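# Place long carton centered between two short cartons

## Task

Put the long carton down lying flat inside the gap that separates the two short cartons, centered in that gap and with the same face on top as it had at the start, leaving both short cartons where and how they were; it must stay there by itself without the robot holding it, and the tool must have released it and moved away.

## Robot and tools

The robot is a single UR7e-type arm on a table, fitted with a four-cup vacuum tool instead of fingers. Everything is given in the scene frame: the origin sits on the table surface straight below the arm base, +z is up, and +y lies to the left when facing along +x. The base itself may be slightly tilted relative to the table. Positions are in metres, orientations are quaternions written w first (qw, qx, qy, qz).

The reference point of the hand is the cup point: the centre of the four cup rims when nothing touches them. The cups point along the cup point's own +z axis. In the cup point's axes, the cups are at x = -35 and +35 mm; the pair at y = -70 mm is channel a, the pair at y = +70 mm is channel b. The tool reaches 148 mm to each side along its y axis. Each cup is 36 mm across.

A row is nine numbers: x, y, z, qw, qx, qy, qz, suction_a, suction_b. The first seven are an absolute target pose of the cup point in the scene frame. The last two are vacuum levels in [-1, 1]: +1 is full vacuum (about 75 kPa under ambient), smaller values ask for that fraction, and 0.01 or less switches the channel off. A channel keeps its last setting until changed. To hold an orientation steady, repeat the same quaternion in every row rather than copying the reported one, which may have drifted.

execute_actions(actions): a list of up to 15 actions run one after another. Each action is a table of up to 15 rows, one row per control step of 1/30 s; with fewer rows the last row is repeated to fill 15 steps. An empty list moves nothing and just returns the state and images. Targets more than 0.6 m from the cup point's current position along any of its axes are refused; if the first action fails that check, or anything is malformed, the whole call does nothing. On every step the commanded pose is clipped to at most 100 mm and 16 degrees from the measured pose, so far targets take several actions, and after an action the arm stops at the last clipped pose. Motion lags commands by about 0.17 s. If position and orientation cannot both be met, position wins. The result lists step readings; HELD marks steps that were held back.

move(target, speed, stop_force, blocking): drives the cup point in a straight line toward one absolute row (target, nine numbers as above; the vacuum values are applied at the start). speed is the path's top speed in m/s, 0.002 to 0.5, default 0.25; rotation is capped at twice that in rad/s. Paths last 0.5 to 10 s and stop short if longer. The path ignores obstacles, and the arm can lag, wander or overshoot speed, mostly near full reach. stop_force (N, 9 to 40, only after 0.2 s of scene time) ends the path when the wrist sensor sees that much extra push against the direction of travel for two steps; the arm then returns to its pose two steps earlier and holds. Use it with very low speed to approach surfaces; the press can briefly exceed it. It is measured along the line to the target in the start axes, so it is unreliable on moves that rotate. Omit it when backing away from something you touch. blocking=false returns after 0.5 s while the arm keeps going (not allowed together with stop_force); then call wait or stop before any other motion. The result adds a move: line with the ending (done, off_target, moving, held, fault, or contact when stop_force ended it), any limits (paced: target clipped; held: some steps blocked), and distance to target.

wait(seconds): 0 to 10 s holding the last command; returns early if a running move ends. stop(): brakes a running move; vacuum is unchanged. zoom_image(camera, region): enlarges [x0, y0, x1, y1] pixels (at most 504 by 504) of cam_head_left, cam_head_right, cam_high, cam_low or cam_wrist, all 896x504. read_manual(section) returns licence text only. finished_scene(scene) ends the current scene, given its number; it cannot be undone, and the goal must already hold stably.

Results give the cup point pose and velocities, Hand target (where the controller is heading), joint positions and torques (torques are rough and offset), Wrist force and Wrist torque in the cup point's axes (offset up to about 4 N, noise, saturation near 50 N, may say no reading), suction_measured_a/b and part_present_a/b. A "pose unreachable" line means the clearance check altered or blocked the command. Camera calibration may be off by a few degrees and millimetres.

Gripping: switch a channel on and press both its cups fully onto a flat, smooth face; edges, seams or holes under a rim leak. A channel whose cup covers nothing steals all pump flow from the other. A good seal reads up to 0.17 under the command (0.27 with both on); part_present turns 1 at 0.54 and back to 0 below 0.49. Cups shorten under vacuum, so a held object rides up to about 12 mm nearer the tool. To release, set the carton down on its support, turn both channels off, then lift at least 15 mm. A cup sealed to the table pins the tool; switch that channel off.

Avoid: fast or deep presses into firm things (the arm is stiff), torques at the load limits (136 N m for the three large joints, 25.4 N m for the wrists, including held weight) or 150 N on the arm, which cause a 10 s stop; long holding of loads that overheats motors; dropping, sliding or slamming the carton; disturbing the short cartons; and anything leaving the table. Loose objects may occasionally be nudged by outside pushes. Less robot time and smoother, lower-effort motion are better.

Each tool is called after "Call:" by a JSON object that holds its "op" and its "data", one argument or row to a line.

## Session

Call:
{"op": "execute_actions", "data": {
  "actions": []
}}

Scene clock: 0.00 s.
end_effector_position=(+0.4297, +0.0064, +0.4498) suction_measured_a=0.00 part_present_a=0 suction_measured_b=0.00 part_present_b=0 end_effector_quat_wxyz=(-0.000, -0.001, +1.000, -0.008) end_effector_velocity=(-0.000, -0.000, +0.000) end_effector_angular_velocity=(-0.001, -0.001, +0.001)
Joint positions: [-0.316 -1.769  1.733 -1.535 -1.57   1.254]
Joint velocities: [-0.    -0.001 -0.    -0.    -0.001 -0.001]
Joint torques (N m, as the arm reports them, + toward a larger angle): no reading
Motor temperatures (°C, as the motors report them): [27 21 23 30 35 31]
Wrist force (N, on the end effector, along its own x y z axes, offset not removed): no reading
Wrist torque (N m, same axes, about the end effector's origin, offset not removed): no reading
Hand target: +0.430, +0.006, +0.450; -0.000, -0.001, +1.000, -0.008

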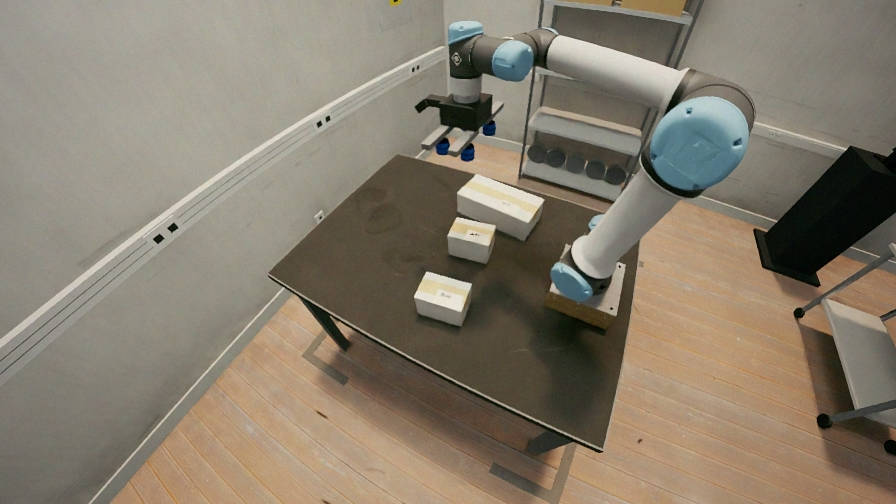

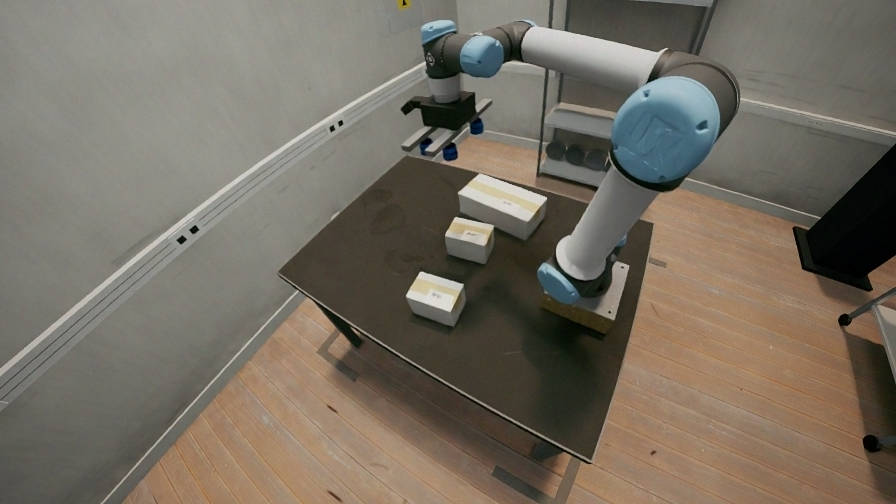

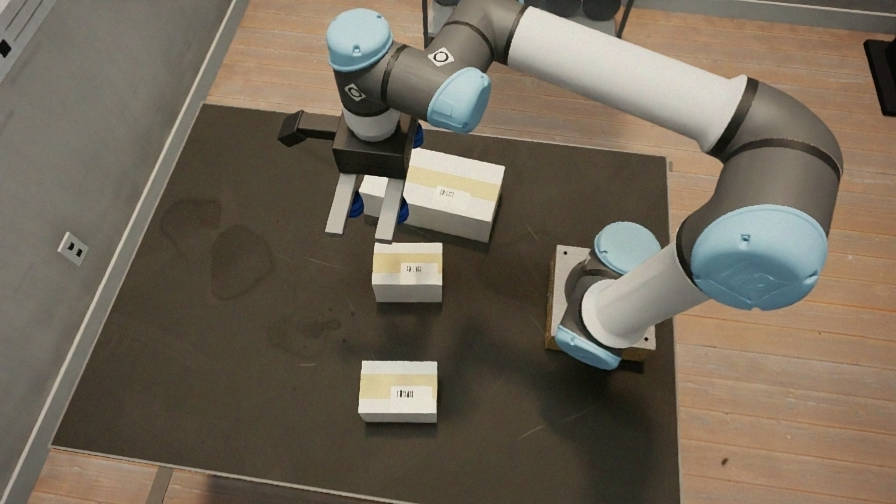

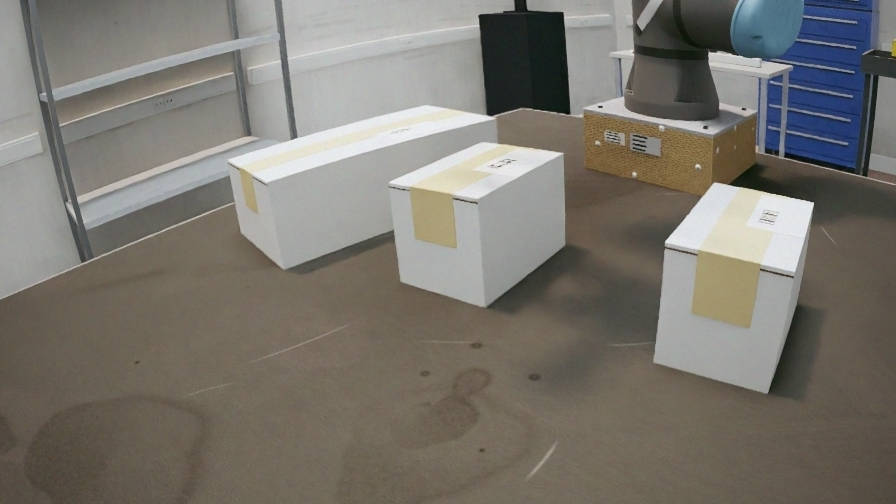

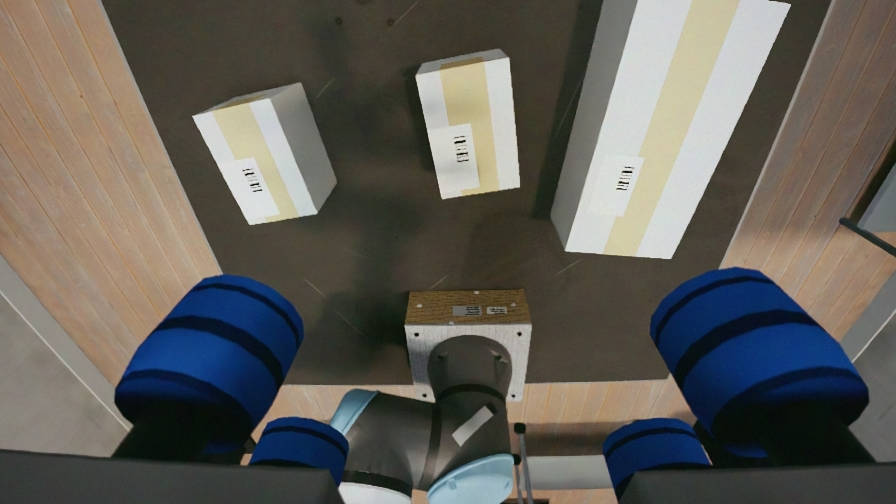

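Call:
{"op": "zoom_image", "data": {
  "camera": "cam_high",
  "region": [330, 130, 530, 290]
}}

Call:
{"op": "zoom_image", "data": {
  "camera": "cam_high",
  "region": [320, 230, 520, 440]
}}

Call:
{"op": "zoom_image", "data": {
  "camera": "cam_wrist",
  "region": [400, 0, 850, 280]
}}

Region (330, 130, 530, 290) of cam_high's 896x504 image, scaled by 2.520, with more detail than that image has; it fills the top 403 rows of this view, and the rest is white.

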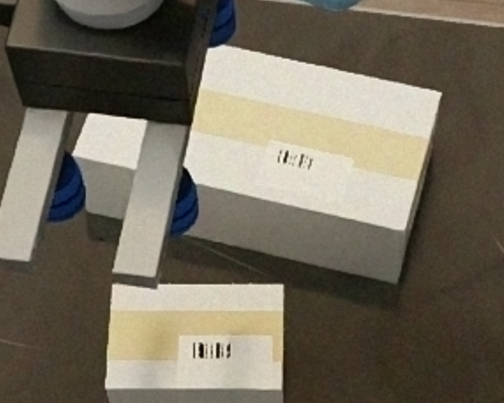

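Region (320, 230, 520, 440) of cam_high's 896x504 image, scaled by 2.400, with more detail than that image has; it fills the left 480 columns of this view, and the rest is white.

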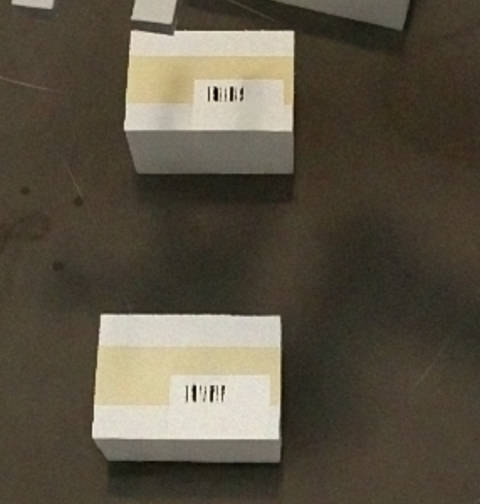

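Region (400, 0, 850, 280) of cam_wrist's 896x504 image, scaled by 1.120, with more detail than that image has; it fills the top 314 rows of this view, and the rest is white.

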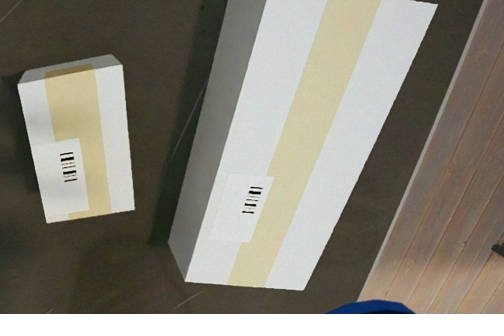

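Call:
{"op": "move", "data": {
  "target": [0.359,-0.164,0.30,0,-0.659,0.752,0,0,0],
  "speed": 0.4
}}

Scene clock: 18.27 s.
end_effector_position=(+0.3590, -0.1639, +0.3002) suction_measured_a=0.00 part_present_a=0 suction_measured_b=0.00 part_present_b=0 end_effector_quat_wxyz=(-0.000, -0.658, +0.753, -0.000) end_effector_velocity=(-0.000, -0.002, -0.000) end_effector_angular_velocity=(+0.001, -0.004, +0.015)
Joint positions: [-0.788 -1.793  2.145 -1.912 -1.559 -0.654]
Joint velocities: [-0.006 -0.001  0.003 -0.004  0.004 -0.021]
Joint torques (N m, as the arm reports them, + toward a larger angle): [-10.56  -5.2  -20.04  -5.06   1.06  -2.13]
Motor temperatures (°C, as the motors report them): [27 21 23 30 35 31]
Wrist force (N, on the end effector, along its own x y z axes, offset not removed): [2.0 -1.2 2.6]
Wrist torque (N m, same axes, about the end effector's origin, offset not removed): [-0.05 -0.28 0.08]
Hand target: +0.359, -0.164, +0.300; -0.000, -0.659, +0.752, -0.000
Off the commanded pose: 0.000 m, 0 deg.
move: done
camera_calibration (this result's frames):
cam_wrist: T_world_to_cam=[[0.985726, -0.166268, -0.0264564, -0.361305], [-0.12505, -0.828273, 0.546192, -0.206678], [-0.112727, -0.535087, -0.837242, 0.330715], [0, 0, 0, 1]] pos_world=[0.367583, -0.0542979, 0.380216]

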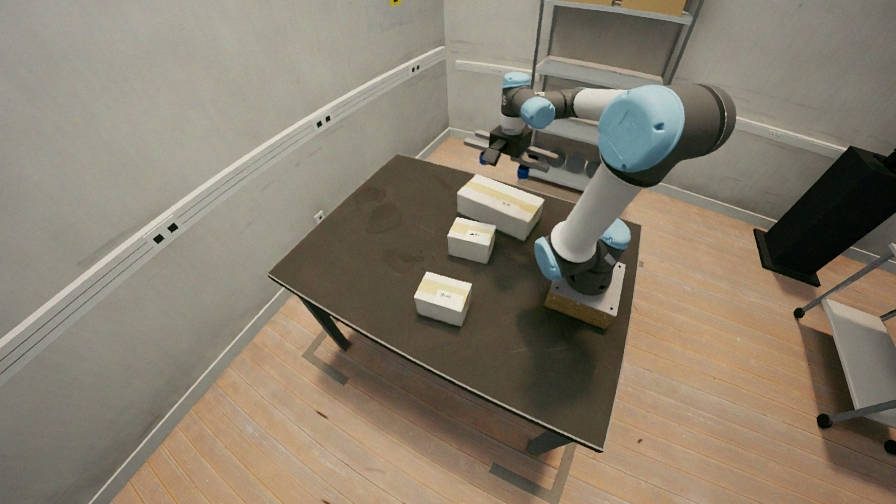

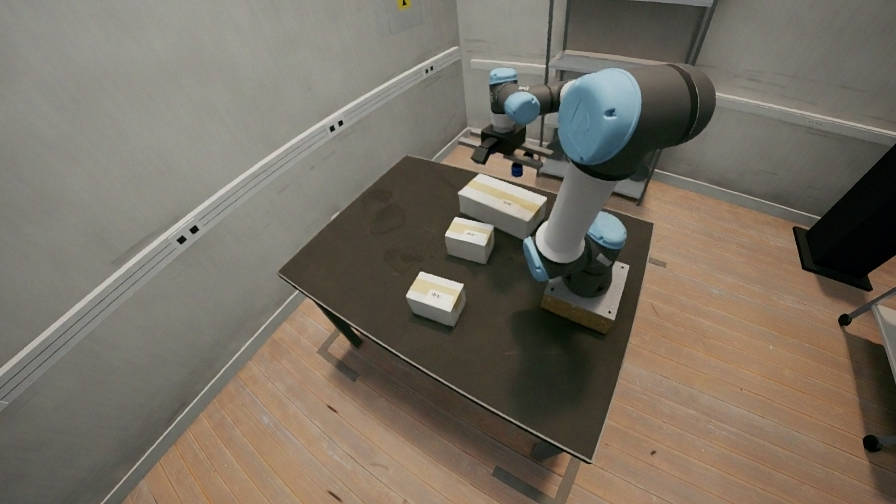

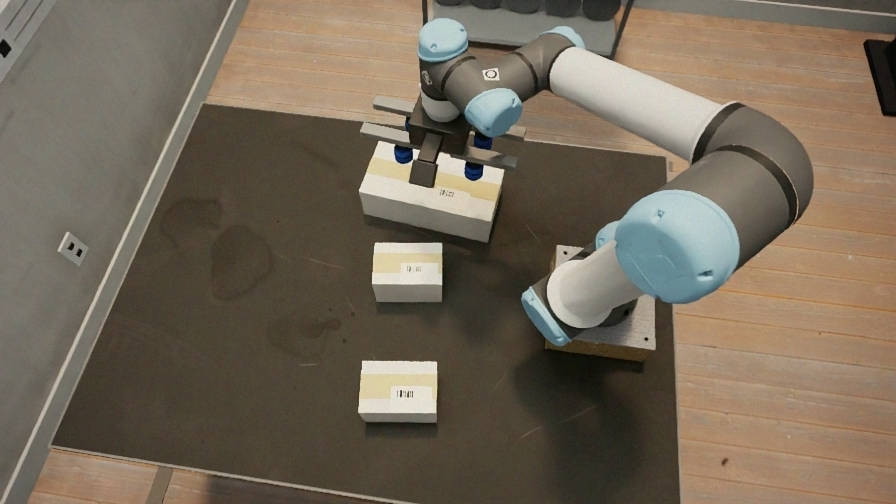

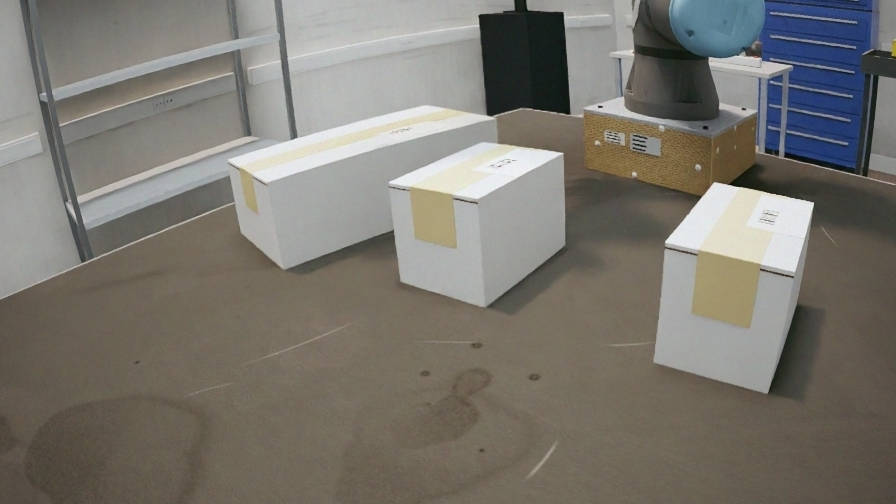

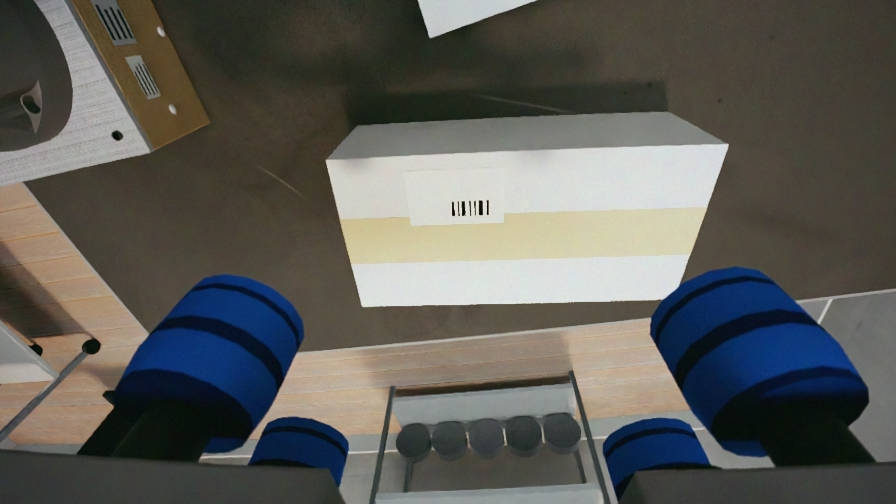

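Call:
{"op": "move", "data": {
  "target": [0.393,-0.218,0.17,0,-0.659,0.752,0,0,0],
  "speed": 0.3
}}

Scene clock: 29.60 s.
end_effector_position=(+0.3928, -0.2178, +0.1703) suction_measured_a=0.00 part_present_a=0 suction_measured_b=0.00 part_present_b=0 end_effector_quat_wxyz=(-0.000, -0.659, +0.752, +0.000) end_effector_velocity=(+0.001, -0.001, -0.003) end_effector_angular_velocity=(+0.000, +0.001, +0.001)
Joint positions: [-0.818 -1.453  2.224 -2.331 -1.559 -0.685]
Joint velocities: [ 0.001  0.008 -0.001 -0.006 -0.001 -0.   ]
Joint torques (N m, as the arm reports them, + toward a larger angle): [ 10.67 -20.59 -28.51  -5.25  -1.47   1.46]
Motor temperatures (°C, as the motors report them): [27 21 23 30 35 31]
Wrist force (N, on the end effector, along its own x y z axes, offset not removed): [3.1 0.0 4.1]
Wrist torque (N m, same axes, about the end effector's origin, offset not removed): [-0.03 -0.53 0.07]
Hand target: +0.393, -0.218, +0.170; -0.000, -0.659, +0.752, -0.000
Off the commanded pose: 0.000 m, 0 deg.
move: done
camera_calibration (this result's frames):
cam_wrist: T_world_to_cam=[[0.986001, -0.164643, -0.0263511, -0.406797], [-0.123835, -0.828919, 0.545489, -0.176692], [-0.111654, -0.53459, -0.837703, 0.196702], [0, 0, 0, 1]] pos_world=[0.401184, -0.108284, 0.250442]

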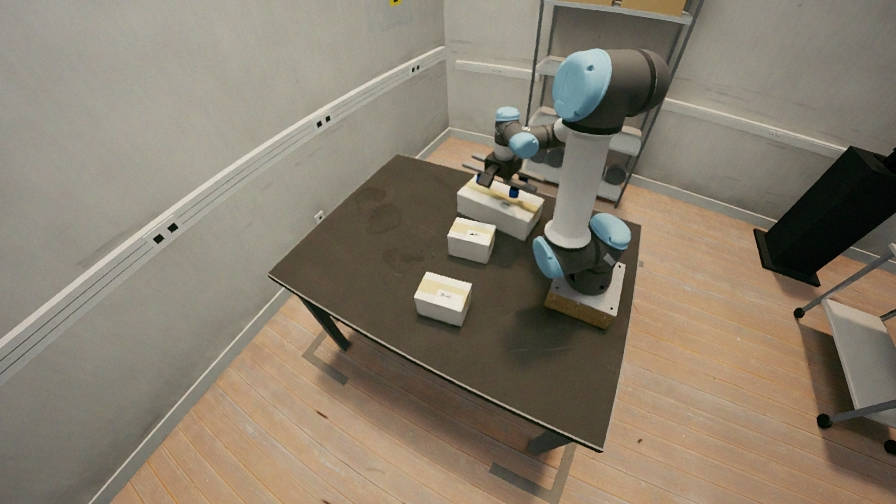

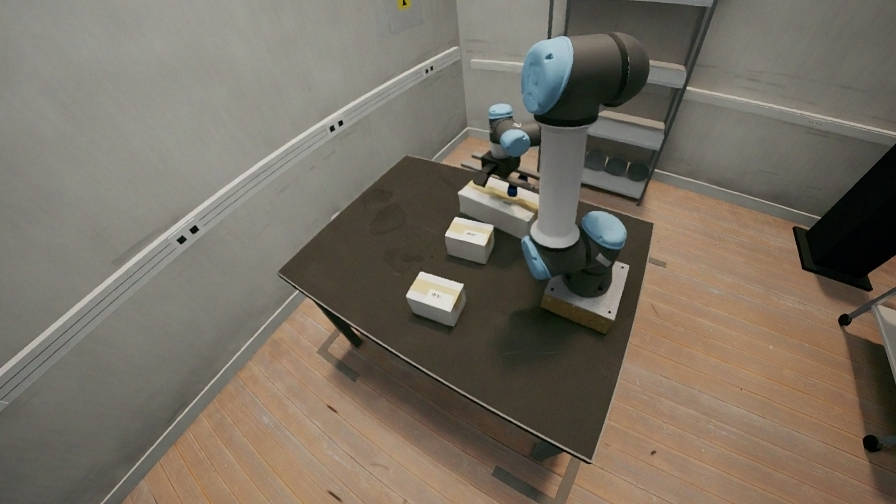

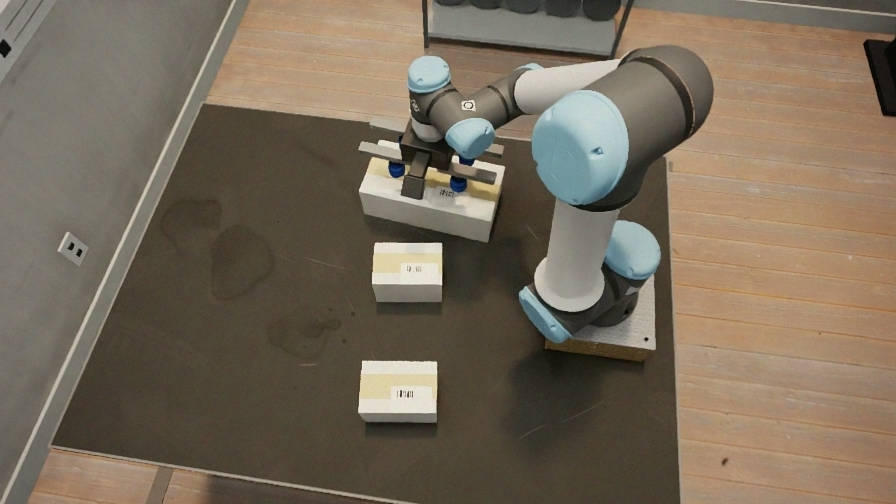

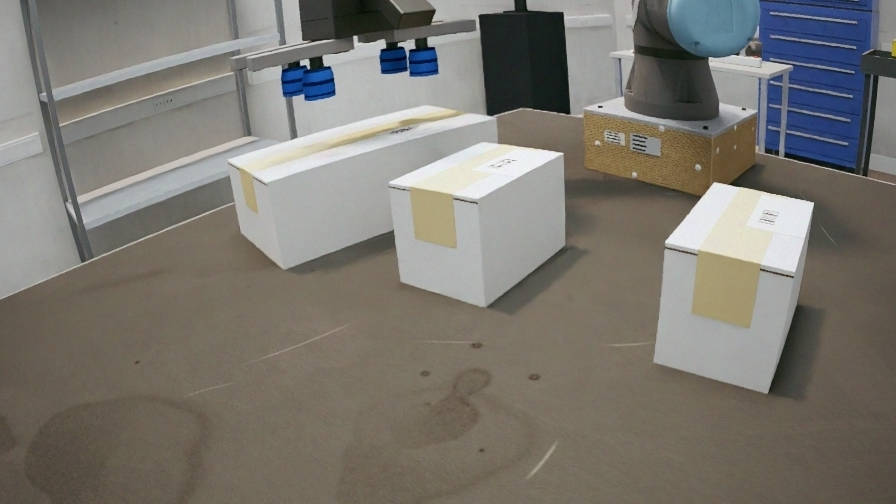

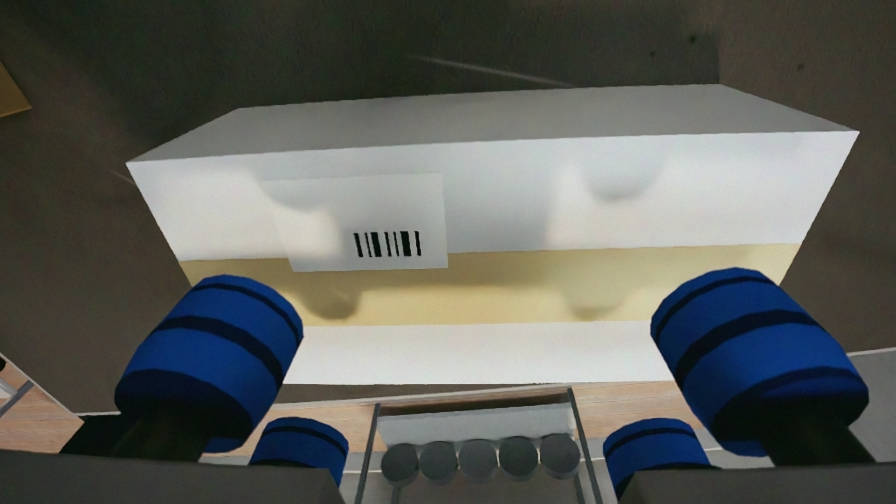

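Call:
{"op": "move", "data": {
  "target": [0.394,-0.223,0.125,0,-0.665,0.747,0,0,0],
  "speed": 0.1
}}

Call:
{"op": "move", "data": {
  "target": [0.394,-0.223,0.08,0,-0.665,0.747,0,1,1],
  "speed": 0.015,
  "stop_force": 12
}}

Scene clock: 38.00 s.
end_effector_position=(+0.3939, -0.2229, +0.1254) suction_measured_a=0.00 part_present_a=0 suction_measured_b=0.00 part_present_b=0 end_effector_quat_wxyz=(-0.000, -0.665, +0.747, +0.000) end_effector_velocity=(+0.001, -0.001, -0.002) end_effector_angular_velocity=(-0.002, -0.000, +0.004)
Joint positions: [-0.822 -1.345  2.258 -2.473 -1.559 -0.705]
Joint velocities: [ 0.001  0.008 -0.    -0.009 -0.001 -0.003]
Joint torques (N m, as the arm reports them, + toward a larger angle): [-11.48 -18.15  -9.85  -5.28   0.33  -2.37]
Motor temperatures (°C, as the motors report them): [27 21 23 30 35 31]
Wrist force (N, on the end effector, along its own x y z axes, offset not removed): [0.8 0.0 1.5]
Wrist torque (N m, same axes, about the end effector's origin, offset not removed): [0.02 -0.28 0.19]
Hand target: +0.394, -0.223, +0.125; -0.000, -0.665, +0.747, +0.000
Off the commanded pose: 0.000 m, 0 deg.
move: done
camera_calibration (this result's frames):
cam_wrist: T_world_to_cam=[[0.988443, -0.149271, -0.0264289, -0.407483], [-0.110869, -0.830735, 0.545515, -0.161791], [-0.103385, -0.536281, -0.837684, 0.152818], [0, 0, 0, 1]] pos_world=[0.400635, -0.113278, 0.205503]

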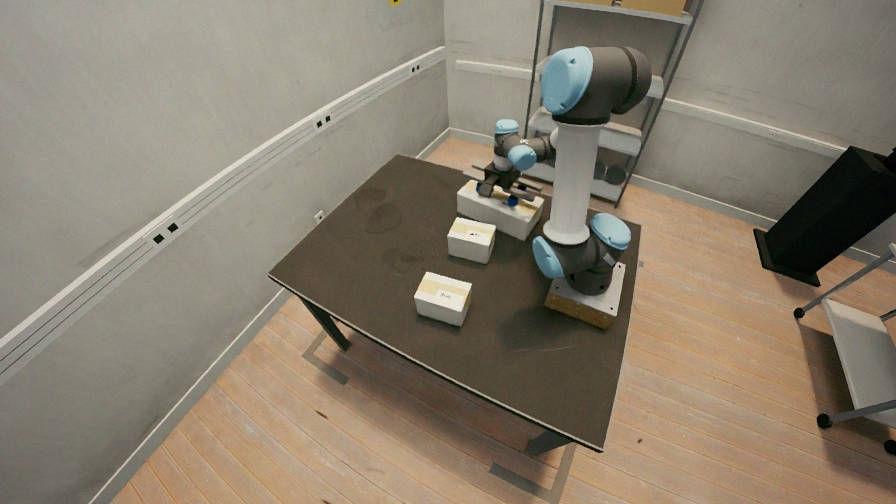

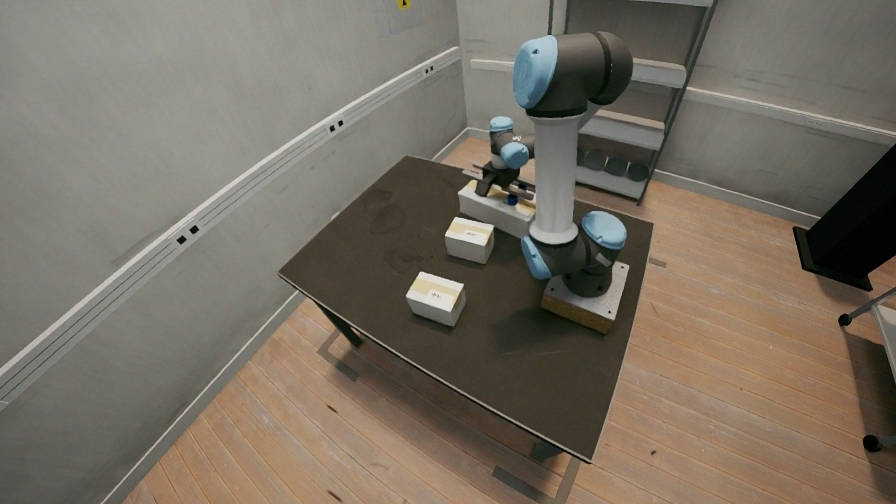

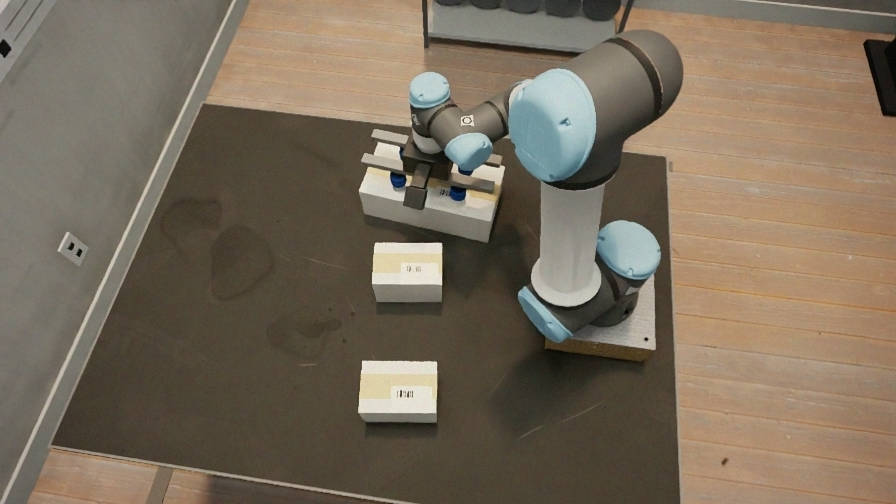

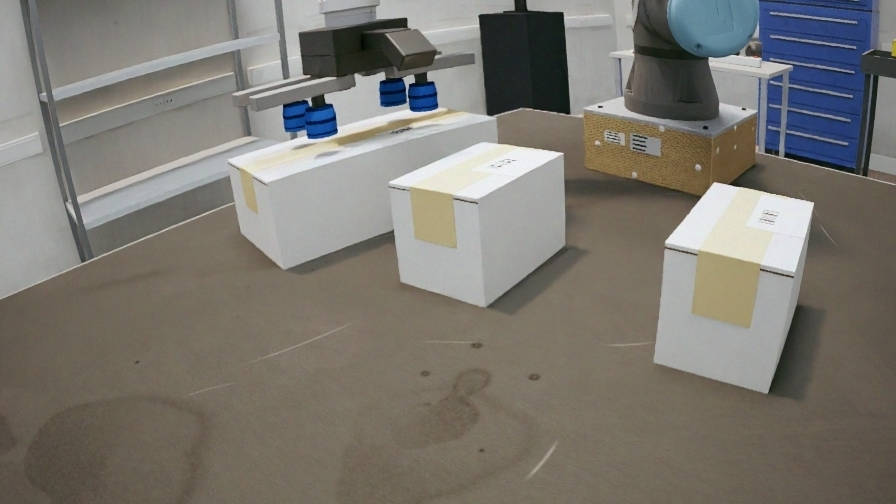

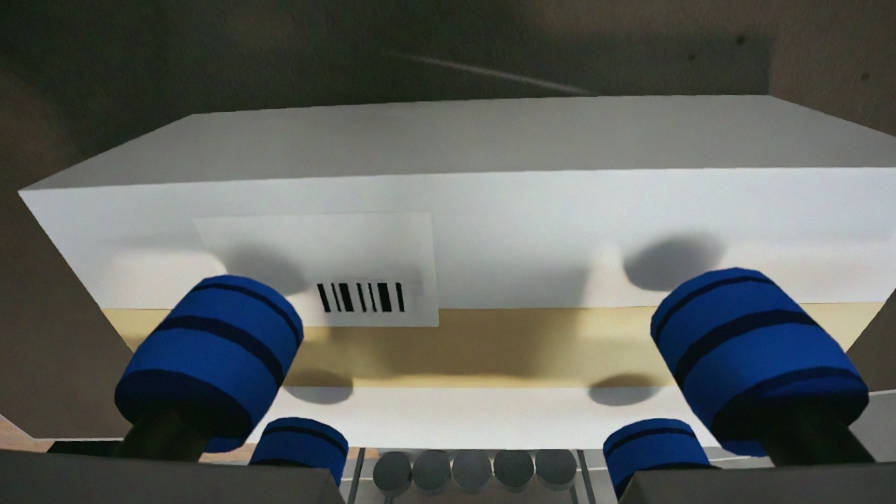

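Scene clock: 50.70 s.
end_effector_position=(+0.3943, -0.2232, +0.0891) suction_measured_a=0.75 part_present_a=1 suction_measured_b=0.75 part_present_b=1 end_effector_quat_wxyz=(+0.000, -0.665, +0.747, -0.001) end_effector_velocity=(+0.000, +0.000, -0.000) end_effector_angular_velocity=(+0.002, -0.000, -0.001)
Joint positions: [-0.821 -1.253  2.284 -2.593 -1.559 -0.704]
Joint velocities: [-0.     0.001 -0.     0.     0.001  0.   ]
Joint torques (N m, as the arm reports them, + toward a larger angle): [ -0.16 -31.23 -16.48  -3.24  -0.17  -0.32]
Motor temperatures (°C, as the motors report them): [27 21 23 30 35 31]
Wrist force (N, on the end effector, along its own x y z axes, offset not removed): [-11.3 27.1 -23.9]
Wrist torque (N m, same axes, about the end effector's origin, offset not removed): [2.92 -0.37 -0.46]
Hand target: +0.394, -0.223, +0.089; +0.000, -0.665, +0.747, -0.001
Off the commanded pose: 0.009 m, 0 deg.
FORCE FAULT: contact force on the arm reached its limit, and the arm stopped for 10 seconds. The contact can be on any part of the arm, not only on its tool. That time counts as 20 of the actions that you can send in this scene. The arm's remaining commands of this call were not run. The arm holds still and accepts commands again. Move the arm away from the contact; if what it grips holds it there, let go first. Pushing or pulling that hard again can fault the arm again.
move: fault (stop_force had ended the path)
camera_calibration (this result's frames):
cam_wrist: T_world_to_cam=[[0.988509, -0.149156, -0.0245533, -0.408988], [-0.111634, -0.829839, 0.546721, -0.141829], [-0.101922, -0.537698, -0.836954, 0.121316], [0, 0, 0, 1]] pos_world=[0.40082, -0.113467, 0.169035]

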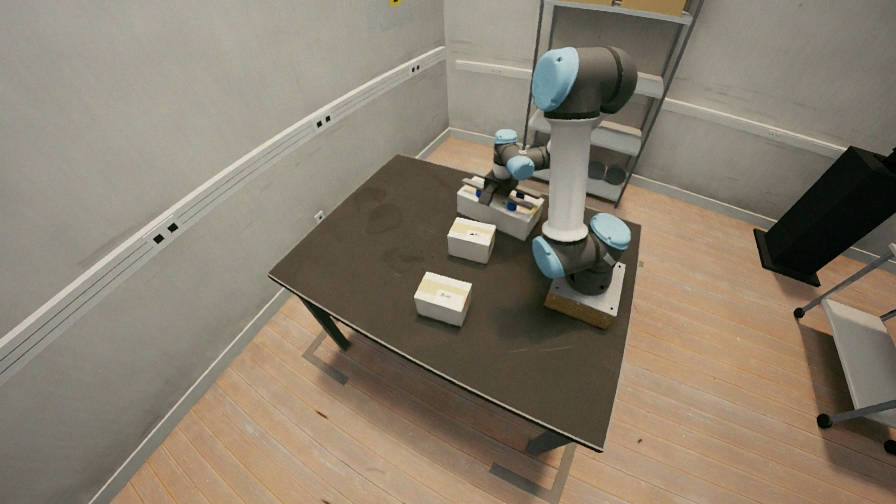

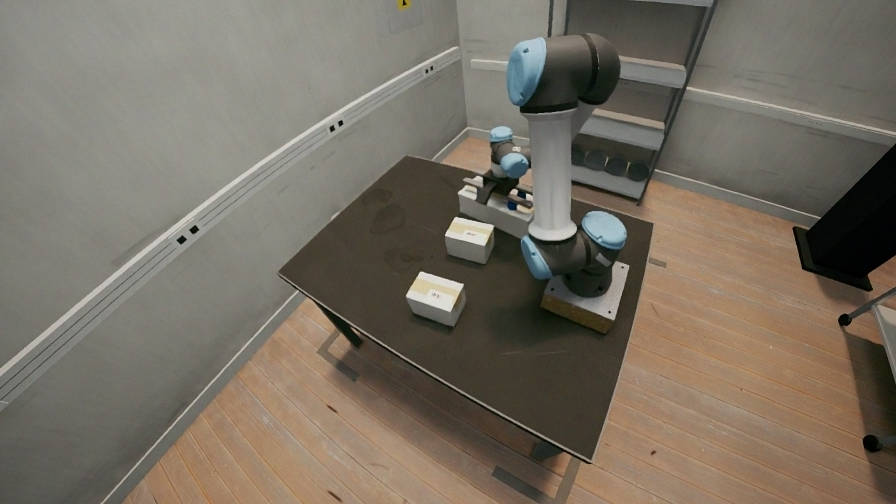

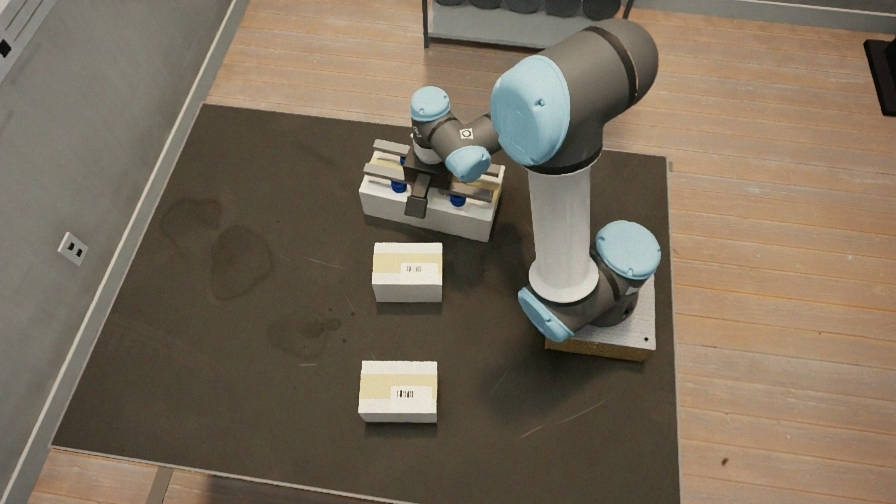

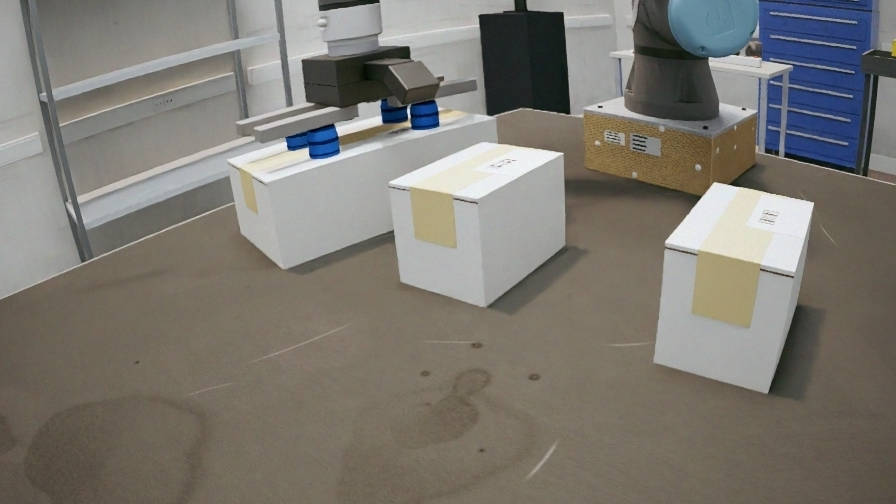

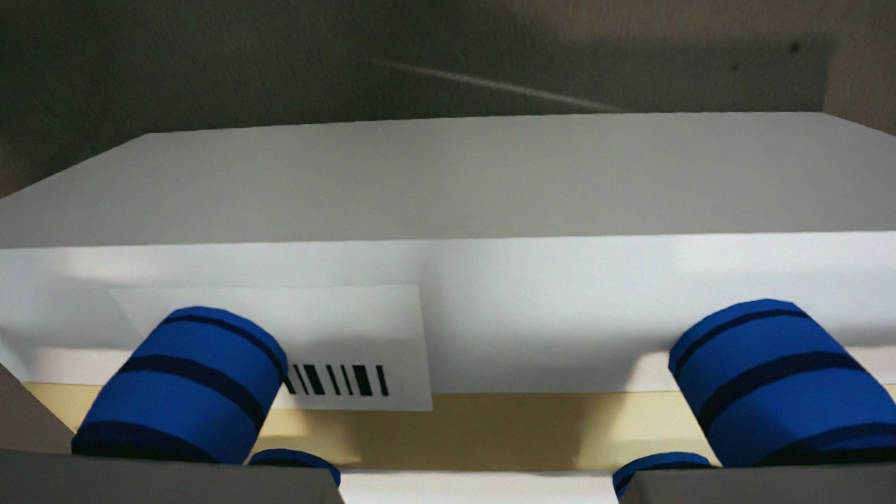

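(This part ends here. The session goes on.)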